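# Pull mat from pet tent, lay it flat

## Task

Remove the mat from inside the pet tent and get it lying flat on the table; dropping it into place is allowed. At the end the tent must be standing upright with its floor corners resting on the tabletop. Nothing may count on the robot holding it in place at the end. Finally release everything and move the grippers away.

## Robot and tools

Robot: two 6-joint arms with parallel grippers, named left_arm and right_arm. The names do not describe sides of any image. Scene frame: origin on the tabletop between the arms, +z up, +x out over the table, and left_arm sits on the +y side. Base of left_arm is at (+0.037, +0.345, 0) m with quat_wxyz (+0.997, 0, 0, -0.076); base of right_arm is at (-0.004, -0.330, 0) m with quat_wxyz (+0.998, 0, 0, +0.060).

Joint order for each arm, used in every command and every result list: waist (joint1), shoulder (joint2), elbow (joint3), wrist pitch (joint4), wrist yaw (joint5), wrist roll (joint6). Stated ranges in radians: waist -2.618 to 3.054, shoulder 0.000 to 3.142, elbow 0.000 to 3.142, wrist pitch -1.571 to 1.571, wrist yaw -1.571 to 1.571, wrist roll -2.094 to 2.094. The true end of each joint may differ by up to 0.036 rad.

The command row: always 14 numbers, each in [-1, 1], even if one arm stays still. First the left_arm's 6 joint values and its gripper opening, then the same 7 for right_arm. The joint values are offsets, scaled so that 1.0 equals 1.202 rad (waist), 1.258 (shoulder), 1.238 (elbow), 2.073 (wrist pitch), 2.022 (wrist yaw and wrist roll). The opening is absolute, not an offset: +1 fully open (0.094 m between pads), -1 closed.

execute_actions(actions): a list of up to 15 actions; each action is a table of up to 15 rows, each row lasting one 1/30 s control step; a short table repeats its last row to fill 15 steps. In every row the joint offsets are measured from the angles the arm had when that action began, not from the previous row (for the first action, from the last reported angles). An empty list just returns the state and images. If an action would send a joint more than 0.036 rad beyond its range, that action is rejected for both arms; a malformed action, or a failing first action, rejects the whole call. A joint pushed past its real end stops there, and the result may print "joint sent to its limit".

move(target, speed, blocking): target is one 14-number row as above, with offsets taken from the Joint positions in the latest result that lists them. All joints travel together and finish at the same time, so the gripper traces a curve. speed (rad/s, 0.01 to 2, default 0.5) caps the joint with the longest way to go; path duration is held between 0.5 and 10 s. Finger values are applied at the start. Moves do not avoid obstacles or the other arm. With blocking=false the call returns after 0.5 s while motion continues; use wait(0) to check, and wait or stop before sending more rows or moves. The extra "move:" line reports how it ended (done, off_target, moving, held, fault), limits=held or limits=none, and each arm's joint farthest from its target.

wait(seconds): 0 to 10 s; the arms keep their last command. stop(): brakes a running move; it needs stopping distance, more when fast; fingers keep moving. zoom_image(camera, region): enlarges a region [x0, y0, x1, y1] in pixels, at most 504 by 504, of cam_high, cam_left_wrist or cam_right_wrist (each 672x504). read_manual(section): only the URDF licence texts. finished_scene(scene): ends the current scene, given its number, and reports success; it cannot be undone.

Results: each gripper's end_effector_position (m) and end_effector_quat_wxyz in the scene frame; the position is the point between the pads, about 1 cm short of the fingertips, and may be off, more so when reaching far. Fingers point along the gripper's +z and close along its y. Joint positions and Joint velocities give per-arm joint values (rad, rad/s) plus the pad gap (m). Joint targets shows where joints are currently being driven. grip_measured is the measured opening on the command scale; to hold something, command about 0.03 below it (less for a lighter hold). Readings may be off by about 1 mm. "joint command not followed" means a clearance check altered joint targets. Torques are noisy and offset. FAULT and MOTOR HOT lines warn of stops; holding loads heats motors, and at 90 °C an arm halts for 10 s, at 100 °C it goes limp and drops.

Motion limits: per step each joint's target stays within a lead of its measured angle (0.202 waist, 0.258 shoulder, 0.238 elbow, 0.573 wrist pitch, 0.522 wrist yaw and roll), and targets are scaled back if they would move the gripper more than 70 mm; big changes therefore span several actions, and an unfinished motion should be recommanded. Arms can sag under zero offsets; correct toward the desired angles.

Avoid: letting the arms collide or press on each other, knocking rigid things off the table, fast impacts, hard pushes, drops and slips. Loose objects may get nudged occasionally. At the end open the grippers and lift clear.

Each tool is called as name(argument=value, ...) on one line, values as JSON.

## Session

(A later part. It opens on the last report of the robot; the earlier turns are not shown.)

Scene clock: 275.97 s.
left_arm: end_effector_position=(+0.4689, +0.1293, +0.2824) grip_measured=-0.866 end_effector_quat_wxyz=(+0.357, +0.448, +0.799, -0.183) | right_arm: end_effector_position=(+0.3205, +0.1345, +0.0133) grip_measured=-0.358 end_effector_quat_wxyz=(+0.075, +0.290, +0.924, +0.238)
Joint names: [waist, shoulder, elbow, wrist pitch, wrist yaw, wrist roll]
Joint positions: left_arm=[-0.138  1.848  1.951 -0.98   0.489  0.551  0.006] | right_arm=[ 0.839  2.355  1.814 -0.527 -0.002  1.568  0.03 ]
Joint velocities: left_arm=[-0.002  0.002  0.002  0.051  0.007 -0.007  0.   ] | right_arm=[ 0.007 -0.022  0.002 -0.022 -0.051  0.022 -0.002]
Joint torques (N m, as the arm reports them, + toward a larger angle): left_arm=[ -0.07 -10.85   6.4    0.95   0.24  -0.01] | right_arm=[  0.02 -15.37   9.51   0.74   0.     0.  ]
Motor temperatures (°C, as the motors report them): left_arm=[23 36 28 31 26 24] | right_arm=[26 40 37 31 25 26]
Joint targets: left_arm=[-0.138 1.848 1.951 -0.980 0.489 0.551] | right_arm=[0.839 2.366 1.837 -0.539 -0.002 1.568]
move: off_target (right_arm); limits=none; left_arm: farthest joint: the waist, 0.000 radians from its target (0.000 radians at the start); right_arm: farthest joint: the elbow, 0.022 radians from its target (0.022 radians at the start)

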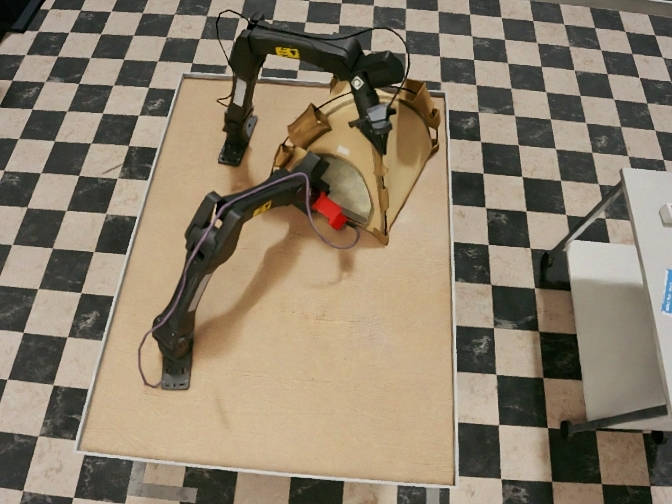

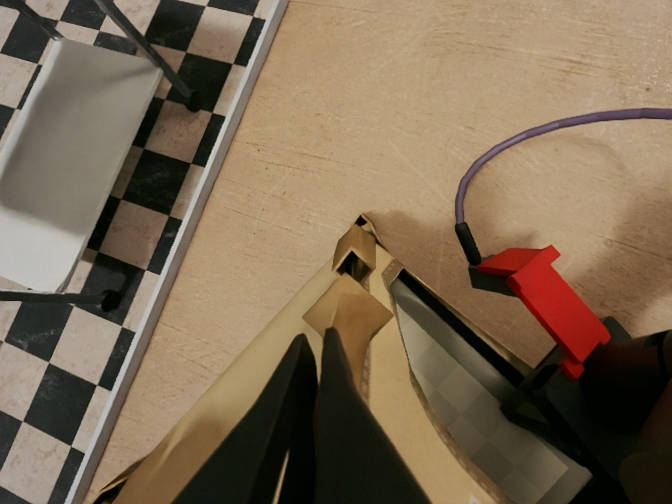

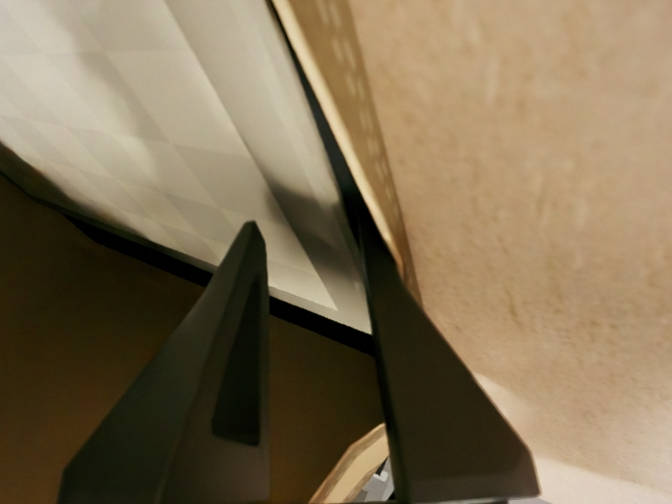

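move(target=[0,0,0,0,0,0,-1, 0,-0.111,-0.258,0.18,0,0,-0.36], speed=0.25)

Scene clock: 297.37 s.
left_arm: end_effector_position=(+0.4689, +0.1293, +0.2824) grip_measured=-0.866 end_effector_quat_wxyz=(+0.357, +0.448, +0.799, -0.183) | right_arm: end_effector_position=(+0.3191, +0.1326, +0.0178) grip_measured=-0.358 end_effector_quat_wxyz=(+0.102, +0.282, +0.897, +0.324)
Joint names: [waist, shoulder, elbow, wrist pitch, wrist yaw, wrist roll]
Joint positions: left_arm=[-0.138  1.848  1.951 -0.98   0.489  0.551  0.006] | right_arm=[ 0.839  2.235  1.51  -0.152 -0.002  1.568  0.03 ]
Joint velocities: left_arm=[ 0.017 -0.017  0.012  0.037  0.022 -0.051 -0.   ] | right_arm=[-0.012 -0.012 -0.012 -0.007 -0.037  0.007 -0.001]
Joint torques (N m, as the arm reports them, + toward a larger angle): left_arm=[ -0.06 -10.88   6.36   0.94   0.24  -0.01] | right_arm=[  0.05 -17.65   6.39   1.06  -0.01  -0.01]
Motor temperatures (°C, as the motors report them): left_arm=[23 36 28 31 26 24] | right_arm=[26 40 38 30 25 26]
Joint targets: left_arm=[-0.138 1.848 1.951 -0.980 0.489 0.551] | right_arm=[0.839 2.215 1.495 -0.153 -0.002 1.568]
move: done; limits=none; left_arm: farthest joint: the waist, 0.000 radians from its target (0.000 radians at the start); right_arm: farthest joint: the shoulder, 0.020 radians from its target (0.139 radians at the start)

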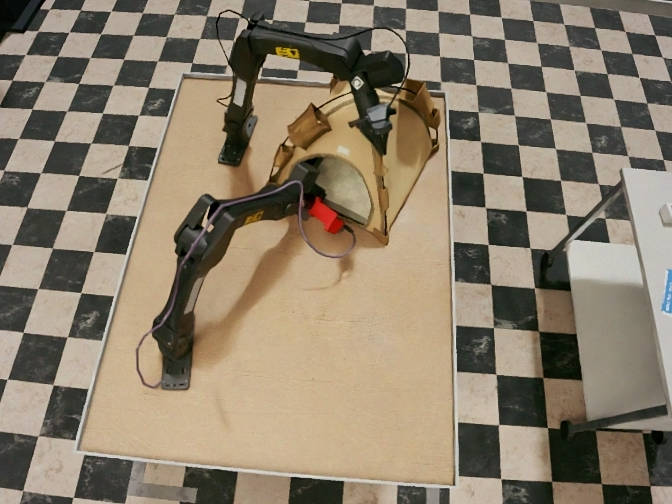

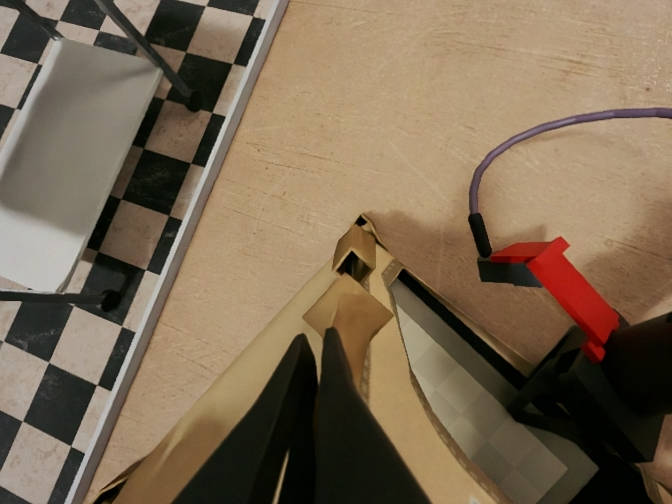

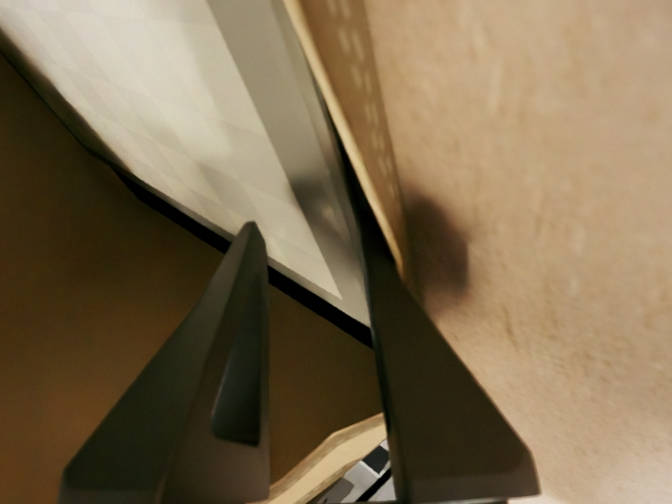

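move(target=[0,0,0,0,0,0,-1, 0,-0.044,-0.19,0.171,0,0,-0.36], speed=0.25)

Scene clock: 304.40 s.
left_arm: end_effector_position=(+0.4689, +0.1293, +0.2824) grip_measured=-0.866 end_effector_quat_wxyz=(+0.357, +0.448, +0.799, -0.183) | right_arm: end_effector_position=(+0.3182, +0.1313, +0.0169) grip_measured=-0.358 end_effector_quat_wxyz=(+0.127, +0.272, +0.865, +0.403)
Joint names: [waist, shoulder, elbow, wrist pitch, wrist yaw, wrist roll]
Joint positions: left_arm=[-0.138  1.848  1.951 -0.98   0.489  0.551  0.006] | right_arm=[ 0.839  2.196  1.291  0.206 -0.002  1.568  0.03 ]
Joint velocities: left_arm=[ 0.007  0.007  0.002 -0.022  0.051  0.066 -0.   ] | right_arm=[ 0.002 -0.007  0.007 -0.022 -0.037 -0.037 -0.001]
Joint torques (N m, as the arm reports them, + toward a larger angle): left_arm=[ -0.07 -10.89   6.4    0.95   0.25  -0.01] | right_arm=[  0.09 -16.5    5.88   1.24   0.04   0.  ]
Motor temperatures (°C, as the motors report them): left_arm=[23 37 28 31 26 24] | right_arm=[26 41 37 30 25 26]
Joint targets: left_arm=[-0.138 1.848 1.951 -0.980 0.489 0.551] | right_arm=[0.839 2.180 1.275 0.203 -0.002 1.568]
move: done; limits=none; left_arm: farthest joint: the waist, 0.000 radians from its target (0.000 radians at the start); right_arm: farthest joint: the shoulder, 0.017 radians from its target (0.055 radians at the start)

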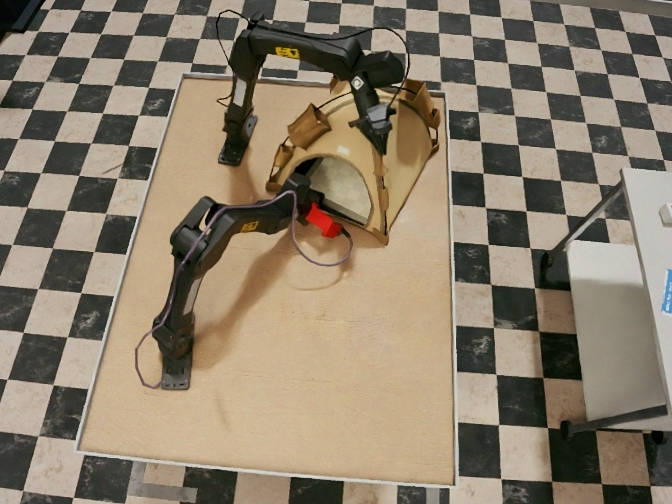

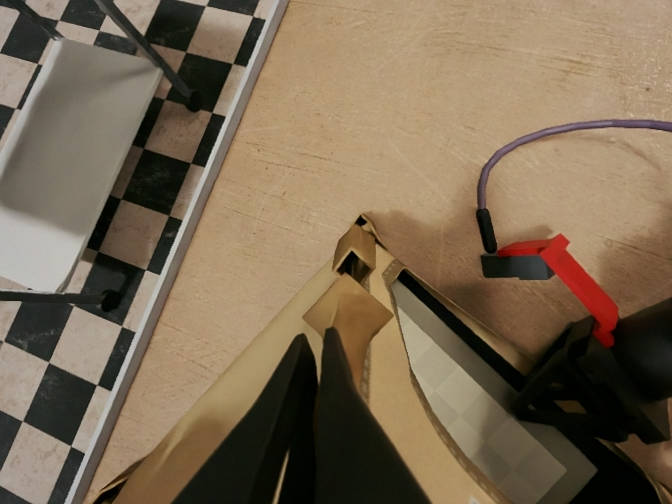

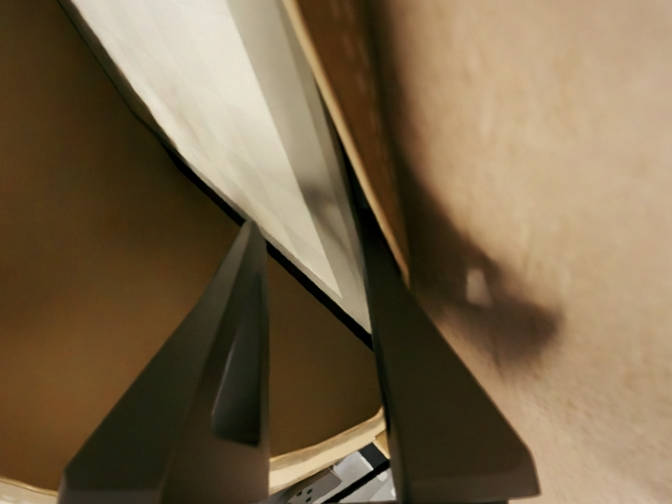

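move(target=[0,0,0,0,0,0,-1, 0,0.064,0.13,-0.031,0,0,-0.36], speed=0.1)

Scene clock: 315.30 s.
left_arm: end_effector_position=(+0.4689, +0.1293, +0.2824) grip_measured=-0.866 end_effector_quat_wxyz=(+0.357, +0.448, +0.799, -0.183) | right_arm: end_effector_position=(+0.3333, +0.1528, +0.0198) grip_measured=-0.358 end_effector_quat_wxyz=(+0.128, +0.271, +0.862, +0.408)
Joint names: [waist, shoulder, elbow, wrist pitch, wrist yaw, wrist roll]
Joint positions: left_arm=[-0.138  1.848  1.951 -0.98   0.489  0.551  0.006] | right_arm=[ 0.839  2.27   1.426  0.156 -0.002  1.569  0.03 ]
Joint velocities: left_arm=[-0.002  0.002  0.002 -0.037  0.007  0.022 -0.   ] | right_arm=[-0.017  0.007 -0.007  0.066  0.037 -0.081 -0.   ]
Joint torques (N m, as the arm reports them, + toward a larger angle): left_arm=[ -0.06 -10.88   6.41   0.94   0.25  -0.02] | right_arm=[ -0.11 -14.96   9.69   1.12   0.    -0.02]
Motor temperatures (°C, as the motors report them): left_arm=[23 37 28 30 26 24] | right_arm=[26 41 36 31 25 26]
Joint targets: left_arm=[-0.138 1.848 1.951 -0.980 0.489 0.551] | right_arm=[0.839 2.277 1.452 0.142 -0.002 1.568]
move: off_target (right_arm); limits=none; left_arm: farthest joint: the waist, 0.000 radians from its target (0.000 radians at the start); right_arm: farthest joint: the elbow, 0.026 radians from its target (0.161 radians at the start)

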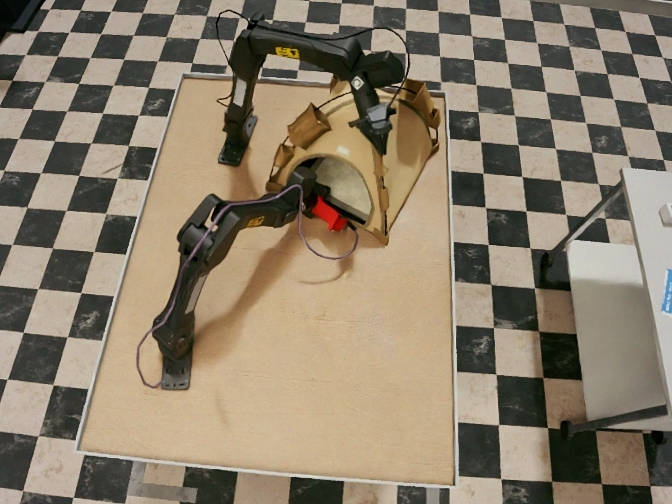

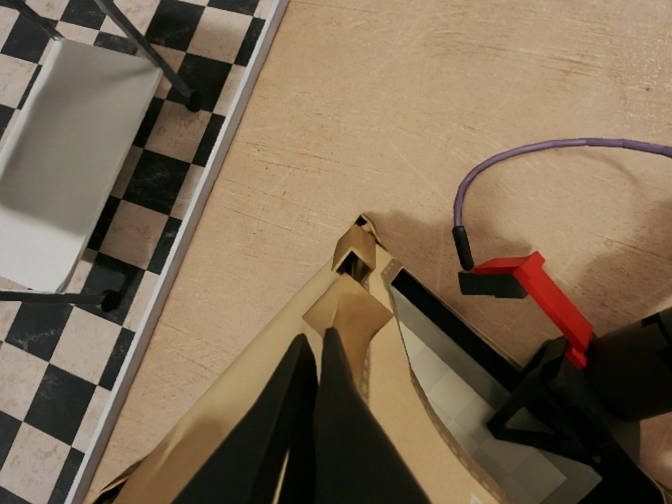

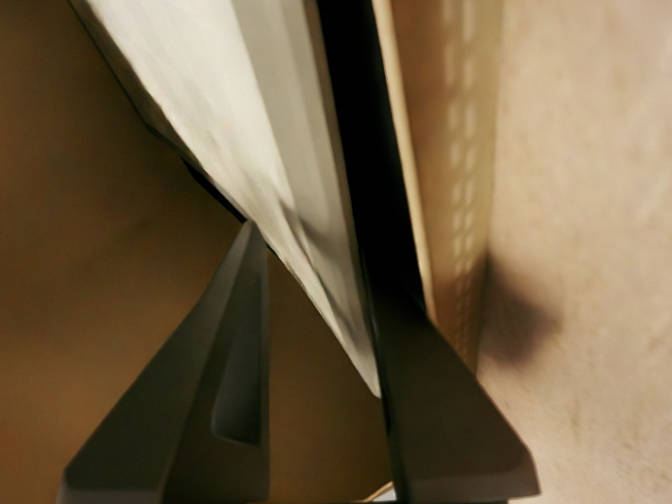

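move(target=[0,0,0,0,0,0,-1, 0,0.023,-0.086,0.174,0,0,-0.36], speed=0.2)

Scene clock: 328.83 s.
left_arm: end_effector_position=(+0.4689, +0.1293, +0.2824) grip_measured=-0.866 end_effector_quat_wxyz=(+0.357, +0.448, +0.799, -0.183) | right_arm: end_effector_position=(+0.3438, +0.1679, +0.0422) grip_measured=-0.358 end_effector_quat_wxyz=(+0.160, +0.254, +0.808, +0.507)
Joint names: [waist, shoulder, elbow, wrist pitch, wrist yaw, wrist roll]
Joint positions: left_arm=[-0.138  1.848  1.951 -0.98   0.489  0.551  0.006] | right_arm=[ 0.839  2.293  1.332  0.511 -0.002  1.569  0.03 ]
Joint velocities: left_arm=[ 0.007 -0.002  0.007  0.007  0.022 -0.022 -0.003] | right_arm=[-0.022 -0.007 -0.012  0.022 -0.066 -0.081  0.001]
Joint torques (N m, as the arm reports them, + toward a larger angle): left_arm=[ -0.06 -10.89   6.39   0.94   0.24  -0.02] | right_arm=[ -0.08 -15.06   6.1    1.49   0.04   0.01]
Motor temperatures (°C, as the motors report them): left_arm=[23 37 28 30 26 24] | right_arm=[26 41 37 31 25 26]
Joint targets: left_arm=[-0.138 1.848 1.951 -0.980 0.489 0.551] | right_arm=[0.839 2.299 1.319 0.517 -0.002 1.569]
move: done; limits=none; left_arm: farthest joint: the waist, 0.000 radians from its target (0.000 radians at the start); right_arm: farthest joint: the elbow, 0.013 radians from its target (0.106 radians at the start)

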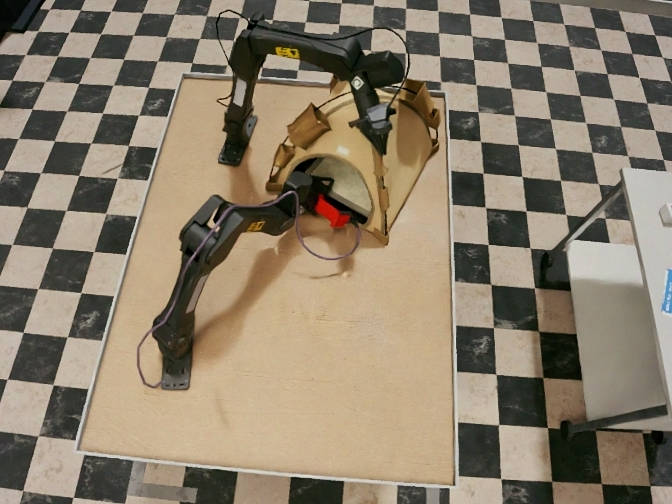

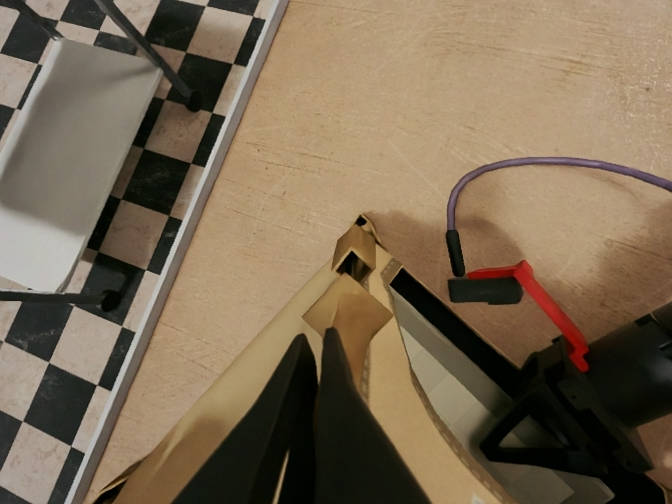

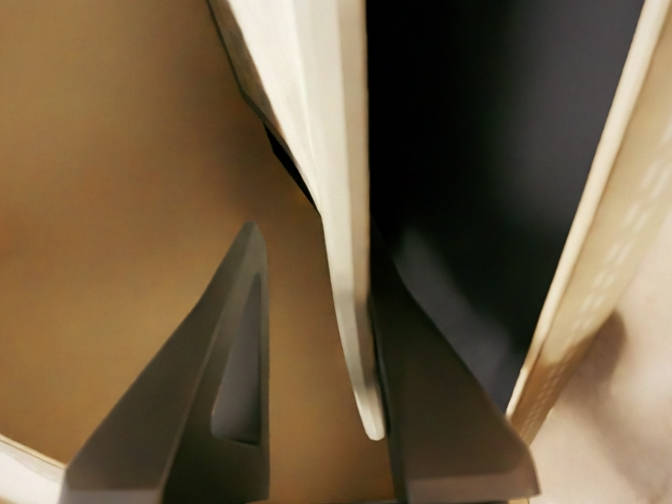

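move(target=[0,0,0,0,0,0,-1, 0,0.03,0.03,0.074,0,0,-0.5], speed=0.2)

move(target=[0,0,0,0,0,0,-1, 0,0,0.02,0.003,0,0,-0.95], speed=0.2)

Scene clock: 338.87 s.
left_arm: end_effector_position=(+0.4689, +0.1293, +0.2824) grip_measured=-0.866 end_effector_quat_wxyz=(+0.357, +0.448, +0.799, -0.183) | right_arm: end_effector_position=(+0.3522, +0.1797, +0.0605) grip_measured=-0.498 end_effector_quat_wxyz=(+0.175, +0.244, +0.775, +0.556)
Joint names: [waist, shoulder, elbow, wrist pitch, wrist yaw, wrist roll]
Joint positions: left_arm=[-0.138  1.848  1.951 -0.98   0.489  0.551  0.006] | right_arm=[ 0.839  2.326  1.344  0.655 -0.002  1.571  0.024]
Joint velocities: left_arm=[ 0.002  0.002  0.017 -0.051 -0.022  0.037  0.001] | right_arm=[ 0.002  0.002 -0.007 -0.007 -0.037 -0.051  0.   ]
Joint torques (N m, as the arm reports them, + toward a larger angle): left_arm=[ -0.06 -10.88   6.38   0.94   0.24  -0.02] | right_arm=[ -0.06 -15.38   9.4    1.55   0.     0.01]
Motor temperatures (°C, as the motors report them): left_arm=[23 37 28 30 26 24] | right_arm=[26 41 36 32 25 26]
Joint targets: left_arm=[-0.138 1.848 1.951 -0.980 0.489 0.551] | right_arm=[0.839 2.331 1.370 0.664 -0.002 1.569]
move: off_target (right_arm); limits=none; left_arm: farthest joint: the waist, 0.000 radians from its target (0.000 radians at the start); right_arm: farthest joint: the elbow, 0.025 radians from its target (0.037 radians at the start)

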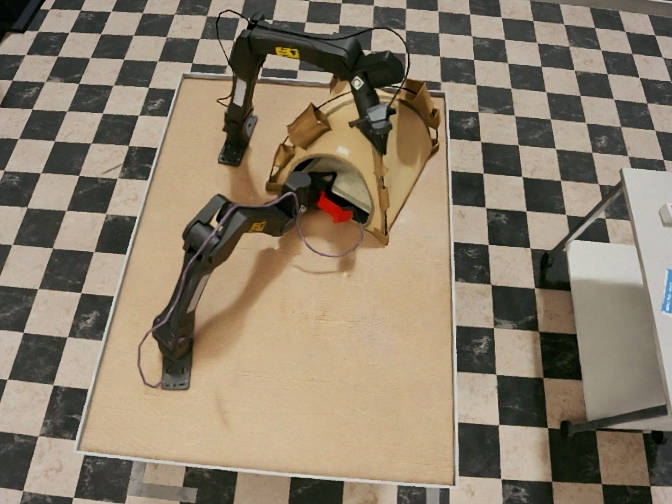

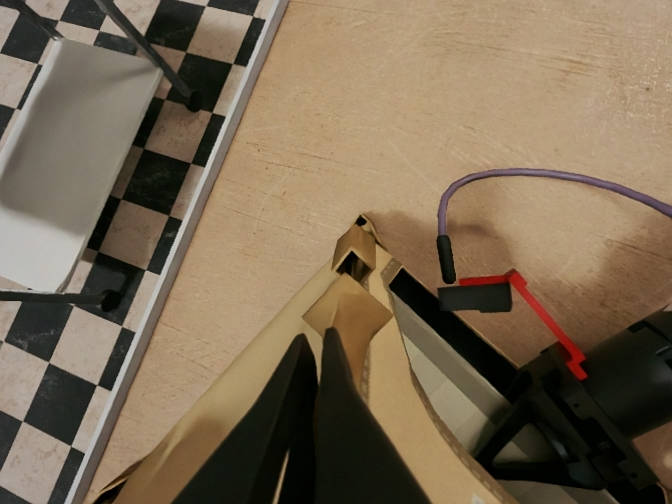

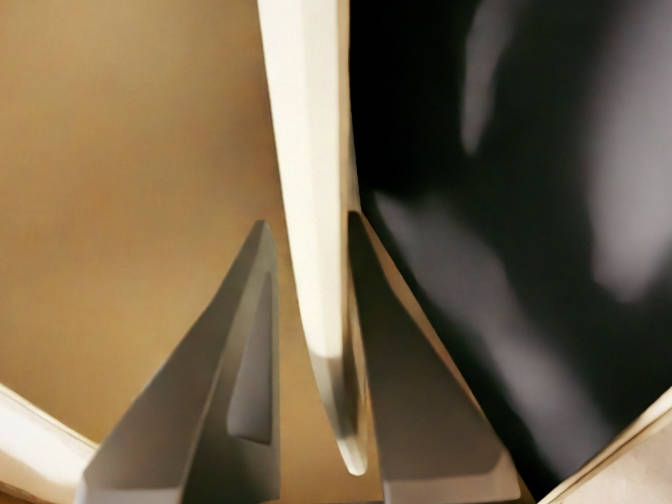

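Scene clock: 339.57 s.
left_arm: end_effector_position=(+0.4689, +0.1293, +0.2824) grip_measured=-0.866 end_effector_quat_wxyz=(+0.357, +0.448, +0.799, -0.183) | right_arm: end_effector_position=(+0.3522, +0.1797, +0.0605) grip_measured=-0.894 end_effector_quat_wxyz=(+0.175, +0.245, +0.775, +0.556)
Joint names: [waist, shoulder, elbow, wrist pitch, wrist yaw, wrist roll]
Joint positions: left_arm=[-0.138  1.848  1.951 -0.98   0.489  0.551  0.006] | right_arm=[ 0.839  2.326  1.344  0.655 -0.002  1.572  0.005]
Joint velocities: left_arm=[-0.007 -0.007 -0.002  0.007 -0.022 -0.007 -0.   ] | right_arm=[ 0.007  0.002  0.007 -0.007  0.022 -0.051 -0.   ]
Joint torques (N m, as the arm reports them, + toward a larger angle): left_arm=[ -0.06 -10.9    6.38   0.94   0.25  -0.02] | right_arm=[ -0.03 -15.96   9.34   1.55   0.     0.  ]
Motor temperatures (°C, as the motors report them): left_arm=[23 37 28 30 26 24] | right_arm=[26 41 36 32 25 26]
Joint targets: left_arm=[-0.138 1.848 1.951 -0.980 0.489 0.551] | right_arm=[0.839 2.326 1.369 0.661 -0.002 1.571]
move: off_target (right_arm); limits=none; left_arm: farthest joint: the waist, 0.000 radians from its target (0.000 radians at the start); right_arm: farthest joint: the elbow, 0.024 radians from its target (0.024 radians at the start)

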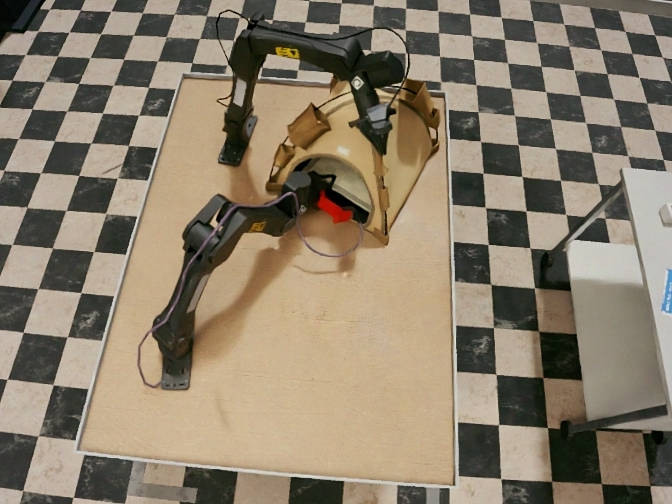

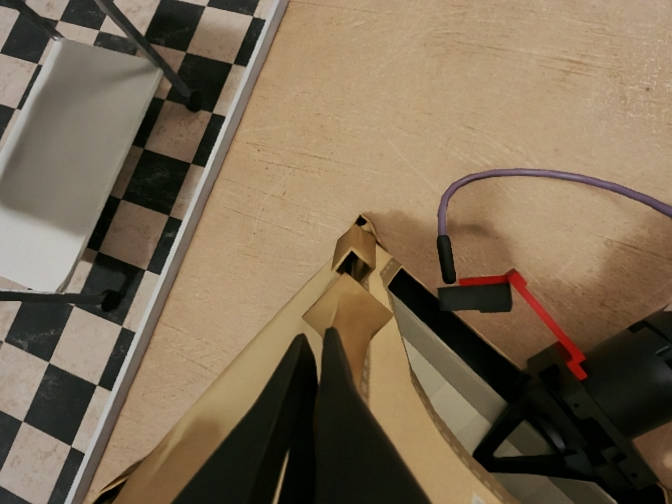

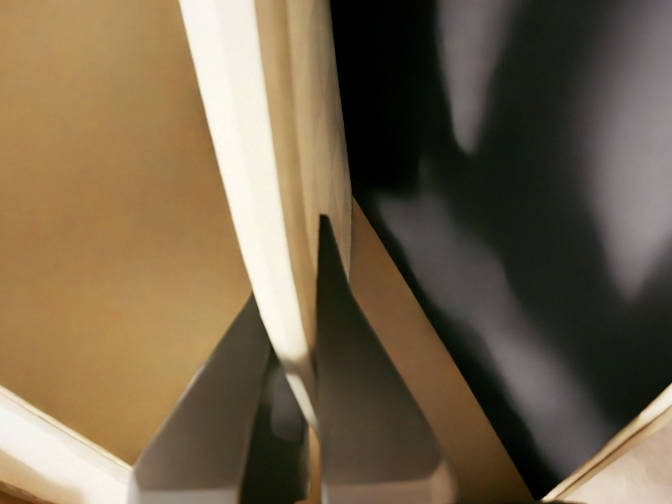

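move(target=[0,0,0,0,0,0,-1, 0,-0.231,-0.327,0.053,0,0,-0.95], speed=0.25)

zoom_image(camera="cam_high", region=[220, 70, 460, 290])

Scene clock: 354.07 s.
left_arm: end_effector_position=(+0.4689, +0.1293, +0.2824) grip_measured=-0.866 end_effector_quat_wxyz=(+0.357, +0.448, +0.799, -0.183) | right_arm: end_effector_position=(+0.3034, +0.1160, +0.0788) grip_measured=-0.894 end_effector_quat_wxyz=(+0.166, +0.241, +0.779, +0.554)
Joint names: [waist, shoulder, elbow, wrist pitch, wrist yaw, wrist roll]
Joint positions: left_arm=[-0.138  1.848  1.951 -0.98   0.489  0.551  0.006] | right_arm=[ 0.839  2.055  0.956  0.762 -0.02   1.574  0.005]
Joint velocities: left_arm=[-0.007  0.002 -0.017  0.051  0.066  0.007 -0.001] | right_arm=[-0.002  0.007  0.017 -0.007  0.022  0.007 -0.   ]
Joint torques (N m, as the arm reports them, + toward a larger angle): left_arm=[ -0.08 -10.89   6.38   0.94   0.24  -0.02] | right_arm=[ -0.06 -14.81   5.33   1.5    0.15  -0.03]
Motor temperatures (°C, as the motors report them): left_arm=[23 37 28 30 26 24] | right_arm=[26 41 37 33 25 26]
Joint targets: left_arm=[-0.138 1.848 1.951 -0.980 0.489 0.551] | right_arm=[0.839 2.036 0.939 0.765 -0.002 1.572]
move: done; limits=none; left_arm: farthest joint: the waist, 0.000 radians from its target (0.000 radians at the start); right_arm: farthest joint: the shoulder, 0.020 radians from its target (0.291 radians at the start)

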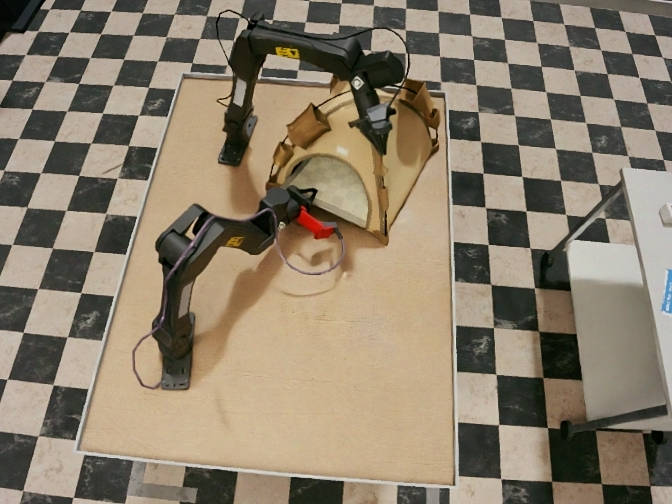

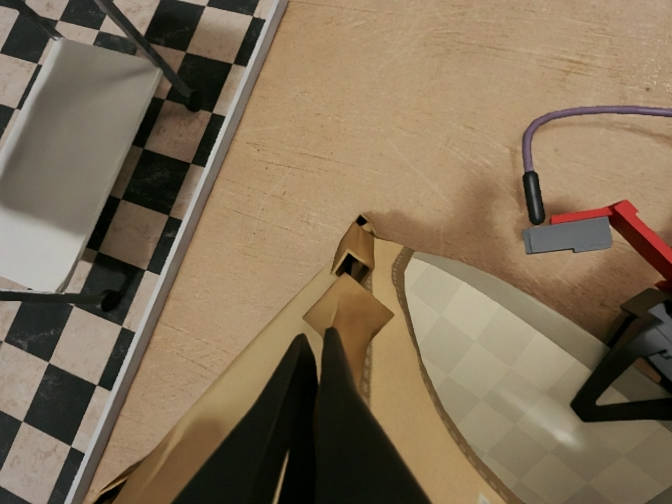

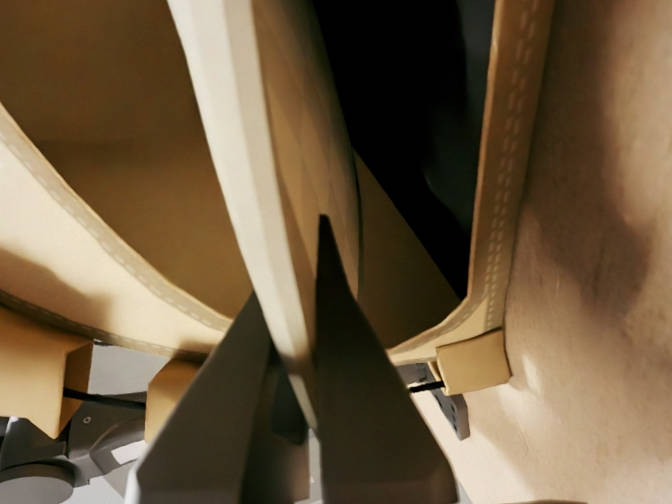

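Region (220, 70, 460, 290) of cam_high's 672x504 image, scaled by 2.100, with more detail than that image has; it fills the top 462 rows of this view, and the rest is white.

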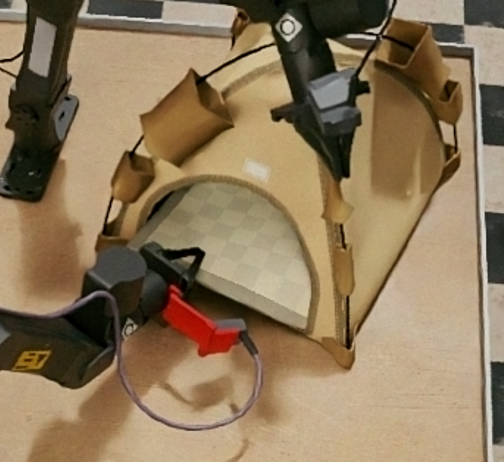

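move(target=[0,0,0,0,0,0,-1, 0.067,-0.135,-0.195,0.03,0,0,-0.95], speed=0.2)

zoom_image(camera="cam_high", region=[220, 70, 460, 290])

Scene clock: 371.50 s.
left_arm: end_effector_position=(+0.4678, +0.1278, +0.2831) grip_measured=-0.866 end_effector_quat_wxyz=(+0.357, +0.449, +0.797, -0.188) | right_arm: end_effector_position=(+0.2526, +0.0839, +0.0723) grip_measured=-0.894 end_effector_quat_wxyz=(+0.156, +0.230, +0.794, +0.540)
Joint names: [waist, shoulder, elbow, wrist pitch, wrist yaw, wrist roll]
Joint positions: left_arm=[-0.138  1.848  1.951 -0.98   0.5    0.551  0.006] | right_arm=[0.897 1.91  0.729 0.805 0.009 1.574 0.005]
Joint velocities: left_arm=[ 0.007  0.007 -0.017 -0.022 -0.007  0.051 -0.   ] | right_arm=[-0.007 -0.012 -0.002 -0.066  0.051  0.022 -0.   ]
Joint torques (N m, as the arm reports them, + toward a larger angle): left_arm=[ -0.05 -10.9    6.4    0.93   0.14  -0.02] | right_arm=[  1.86 -13.33   5.16   1.64  -0.25  -0.01]
Motor temperatures (°C, as the motors report them): left_arm=[23 37 28 30 26 24] | right_arm=[26 41 35 33 25 26]
Joint targets: left_arm=[-0.138 1.848 1.951 -0.980 0.489 0.551] | right_arm=[0.919 1.885 0.715 0.824 -0.021 1.574]
move: off_target (right_arm); limits=none; left_arm: farthest joint: the wrist yaw, 0.011 radians from its target (0.000 radians at the start); right_arm: farthest joint: the wrist yaw, 0.029 radians from its target (0.000 radians at the start)

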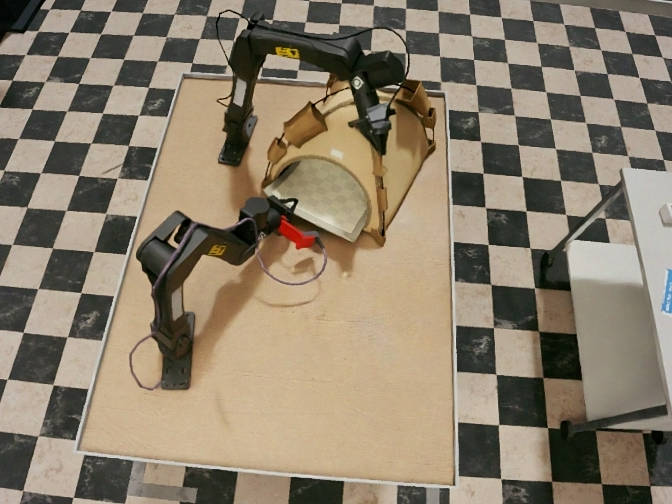

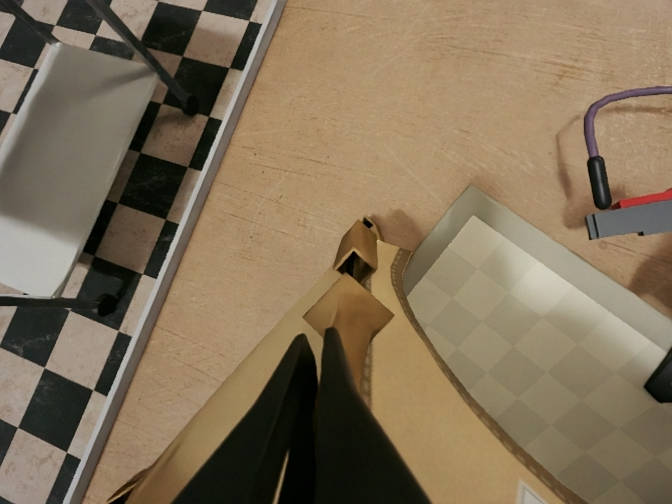

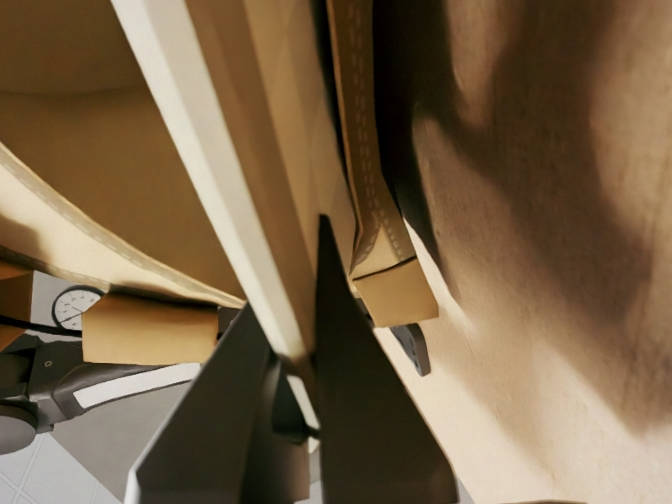

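Region (220, 70, 460, 290) of cam_high's 672x504 image, scaled by 2.100, with more detail than that image has; it fills the top 462 rows of this view, and the rest is white.

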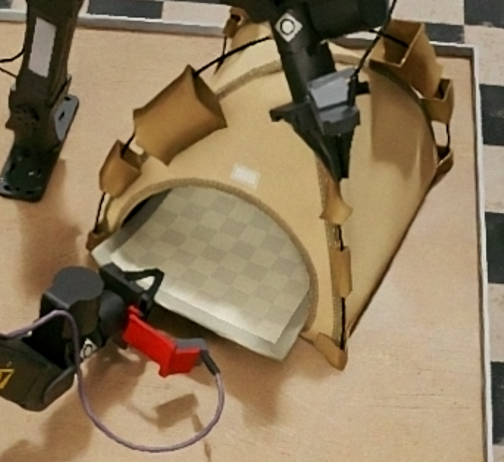

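move(target=[0,0,0,0,-0.005,0,-1, -0.149,-0.379,-0.224,-0.133,-0.126,-0.056,-0.95], speed=0.3)

Scene clock: 416.43 s.
left_arm: end_effector_position=(+0.4649, +0.1244, +0.2831) grip_measured=-0.866 end_effector_quat_wxyz=(+0.354, +0.449, +0.797, -0.195) | right_arm: end_effector_position=(+0.2325, -0.0117, +0.1030) grip_measured=-0.894 end_effector_quat_wxyz=(+0.139, +0.212, +0.817, +0.518)
Joint names: [waist, shoulder, elbow, wrist pitch, wrist yaw, wrist roll]
Joint positions: left_arm=[-0.143  1.848  1.951 -0.984  0.51   0.545  0.006] | right_arm=[ 0.724  1.456  0.467  0.541 -0.191  1.472  0.005]
Joint velocities: left_arm=[ 0.022 -0.007 -0.007  0.022 -0.007 -0.066  0.   ] | right_arm=[-0.007 -0.007 -0.022  0.007  0.022 -0.066  0.   ]
Joint torques (N m, as the arm reports them, + toward a larger angle): left_arm=[  0.41 -10.88   6.41   0.97   0.06   0.04] | right_arm=[-0.59 -8.91  5.8   1.34 -0.5  -0.12]
Motor temperatures (°C, as the motors report them): left_arm=[23 37 28 30 26 24] | right_arm=[26 39 34 34 25 26]
Joint targets: left_arm=[-0.138 1.848 1.951 -0.980 0.490 0.551] | right_arm=[0.718 1.433 0.451 0.529 -0.246 1.461]
move: off_target (right_arm); limits=none; left_arm: farthest joint: the wrist yaw, 0.020 radians from its target (0.010 radians at the start); right_arm: farthest joint: the wrist yaw, 0.055 radians from its target (0.255 radians at the start)

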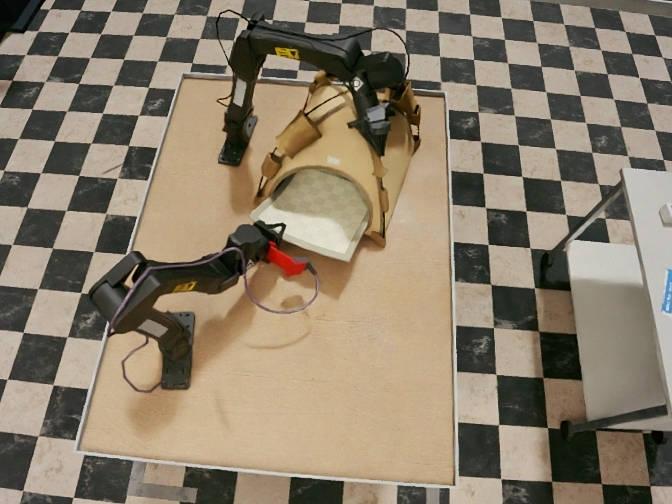

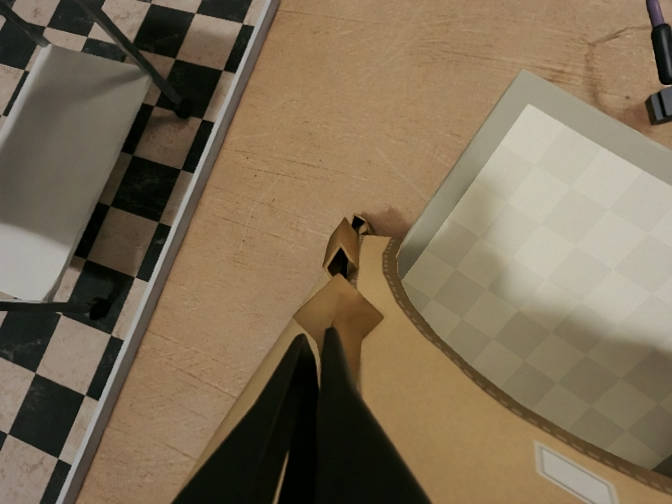

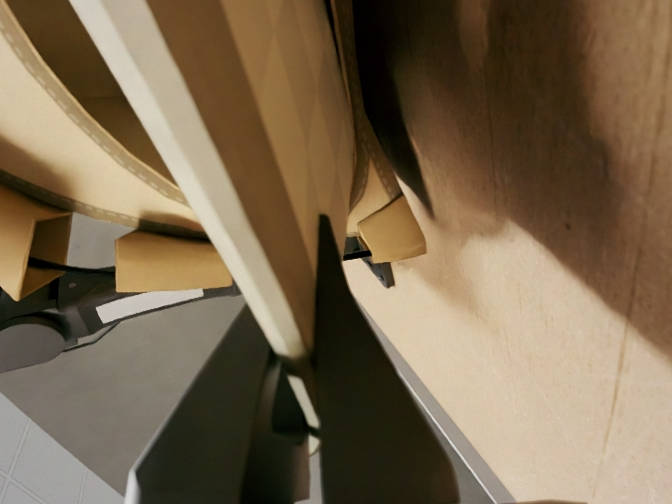

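move(target=[0.075,0,0,0.002,-0.01,0,-1, -0.413,-0.151,0.059,-0.282,-0.302,-0.266,-0.95], speed=0.35)

Scene clock: 440.77 s.
left_arm: end_effector_position=(+0.4804, +0.1580, +0.2826) grip_measured=-0.866 end_effector_quat_wxyz=(+0.360, +0.418, +0.815, -0.180) | right_arm: end_effector_position=(+0.2362, -0.1082, +0.1031) grip_measured=-0.894 end_effector_quat_wxyz=(+0.070, +0.115, +0.863, +0.487)
Joint names: [waist, shoulder, elbow, wrist pitch, wrist yaw, wrist roll]
Joint positions: left_arm=[-0.068  1.848  1.951 -0.986  0.505  0.542  0.006] | right_arm=[ 0.237  1.284  0.518 -0.027 -0.763  0.948  0.005]
Joint velocities: left_arm=[-0.027  0.007 -0.007  0.007 -0.051 -0.022  0.   ] | right_arm=[-0.007  0.007  0.012 -0.022 -0.037 -0.051 -0.001]
Joint torques (N m, as the arm reports them, + toward a larger angle): left_arm=[  1.21 -10.85   6.4    0.99   0.1    0.  ] | right_arm=[-0.83 -6.97  9.38  0.92 -0.58 -0.15]
Motor temperatures (°C, as the motors report them): left_arm=[23 37 29 30 26 24] | right_arm=[26 36 35 34 25 26]
Joint targets: left_arm=[-0.053 1.848 1.951 -0.980 0.490 0.545] | right_arm=[0.227 1.266 0.540 -0.044 -0.801 0.934]
move: off_target (right_arm); limits=none; left_arm: farthest joint: the waist, 0.015 radians from its target (0.091 radians at the start); right_arm: farthest joint: the wrist yaw, 0.039 radians from its target (0.611 radians at the start)

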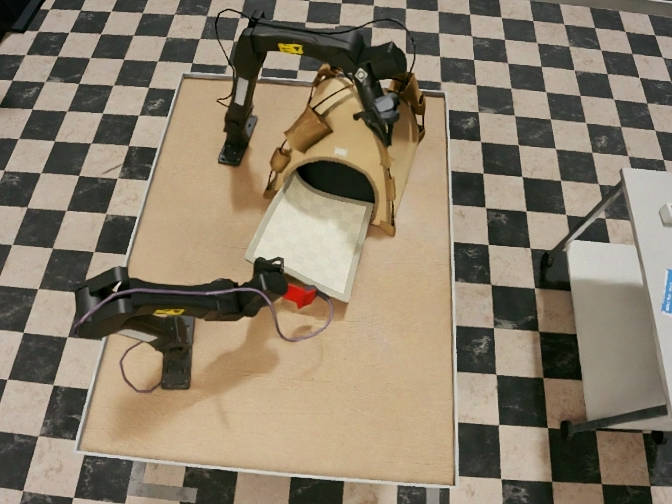

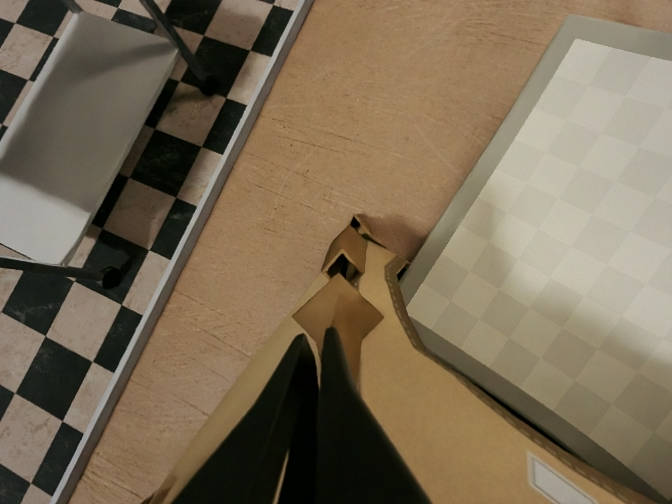

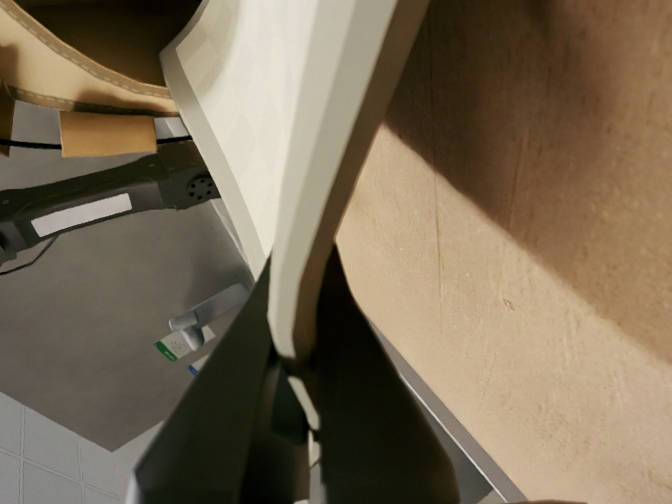

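move(target=[0.008,0,0,0.002,-0.005,0,-1, -0.496,0.041,-0.066,-0.202,-0.163,-0.334,-0.95], speed=0.4)

Scene clock: 464.53 s.
left_arm: end_effector_position=(+0.4807, +0.1585, +0.2824) grip_measured=-0.866 end_effector_quat_wxyz=(+0.360, +0.417, +0.815, -0.178) | right_arm: end_effector_position=(+0.2244, -0.2224, +0.0728) grip_measured=-0.894 end_effector_quat_wxyz=(+0.096, +0.154, +0.843, +0.506)
Joint names: [waist, shoulder, elbow, wrist pitch, wrist yaw, wrist roll]
Joint positions: left_arm=[-0.068  1.848  1.951 -0.986  0.502  0.542  0.006] | right_arm=[-0.347  1.327  0.449 -0.436 -1.063  0.284  0.005]
Joint velocities: left_arm=[ 0.007 -0.017 -0.007 -0.007 -0.022 -0.037 -0.   ] | right_arm=[-0.007  0.002  0.007  0.051  0.007  0.022 -0.001]
Joint torques (N m, as the arm reports them, + toward a larger angle): left_arm=[  0.77 -10.89   6.4    0.97   0.18  -0.02] | right_arm=[-1.02 -3.44  5.38  0.29 -0.71 -0.15]
Motor temperatures (°C, as the motors report them): left_arm=[23 37 29 30 26 24] | right_arm=[26 34 36 33 26 26]
Joint targets: left_arm=[-0.058 1.848 1.951 -0.982 0.495 0.542] | right_arm=[-0.359 1.336 0.436 -0.446 -1.093 0.273]
move: off_target (right_arm); limits=none; left_arm: farthest joint: the waist, 0.009 radians from its target (0.009 radians at the start); right_arm: farthest joint: the wrist yaw, 0.029 radians from its target (0.330 radians at the start)

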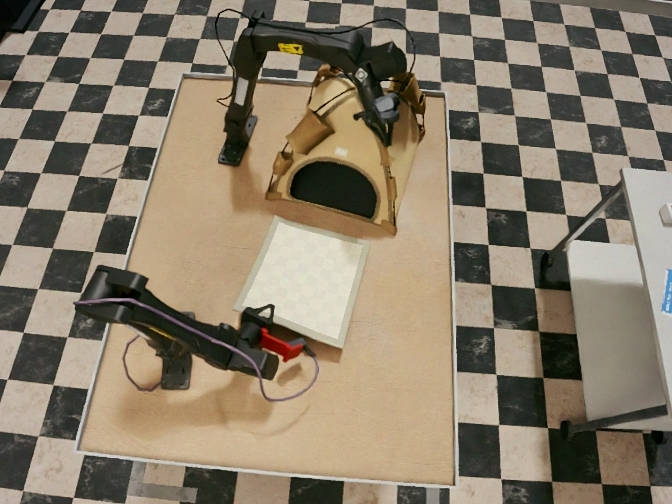

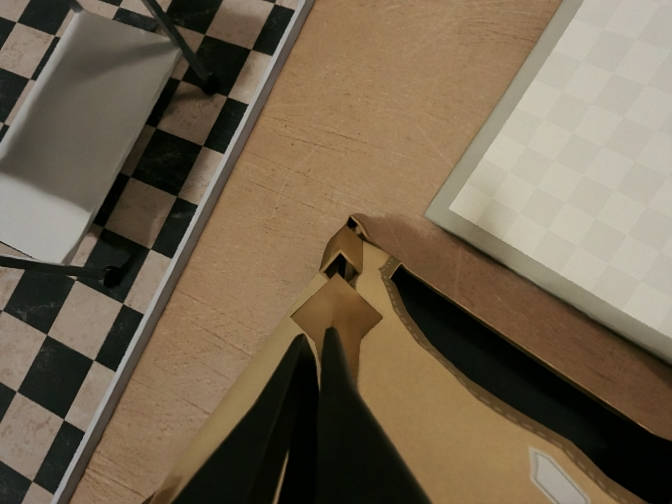

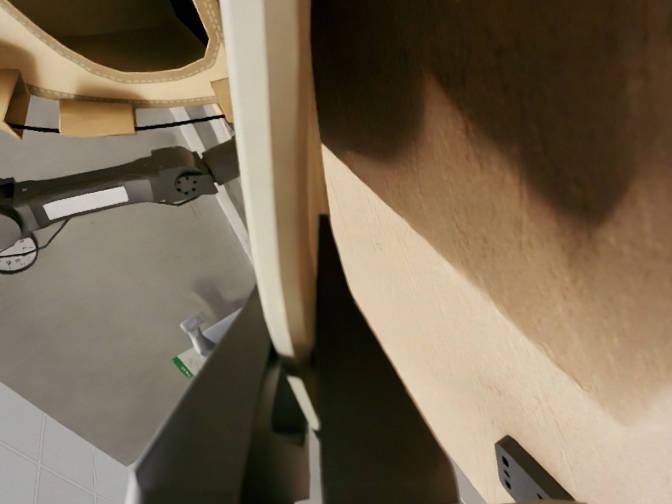

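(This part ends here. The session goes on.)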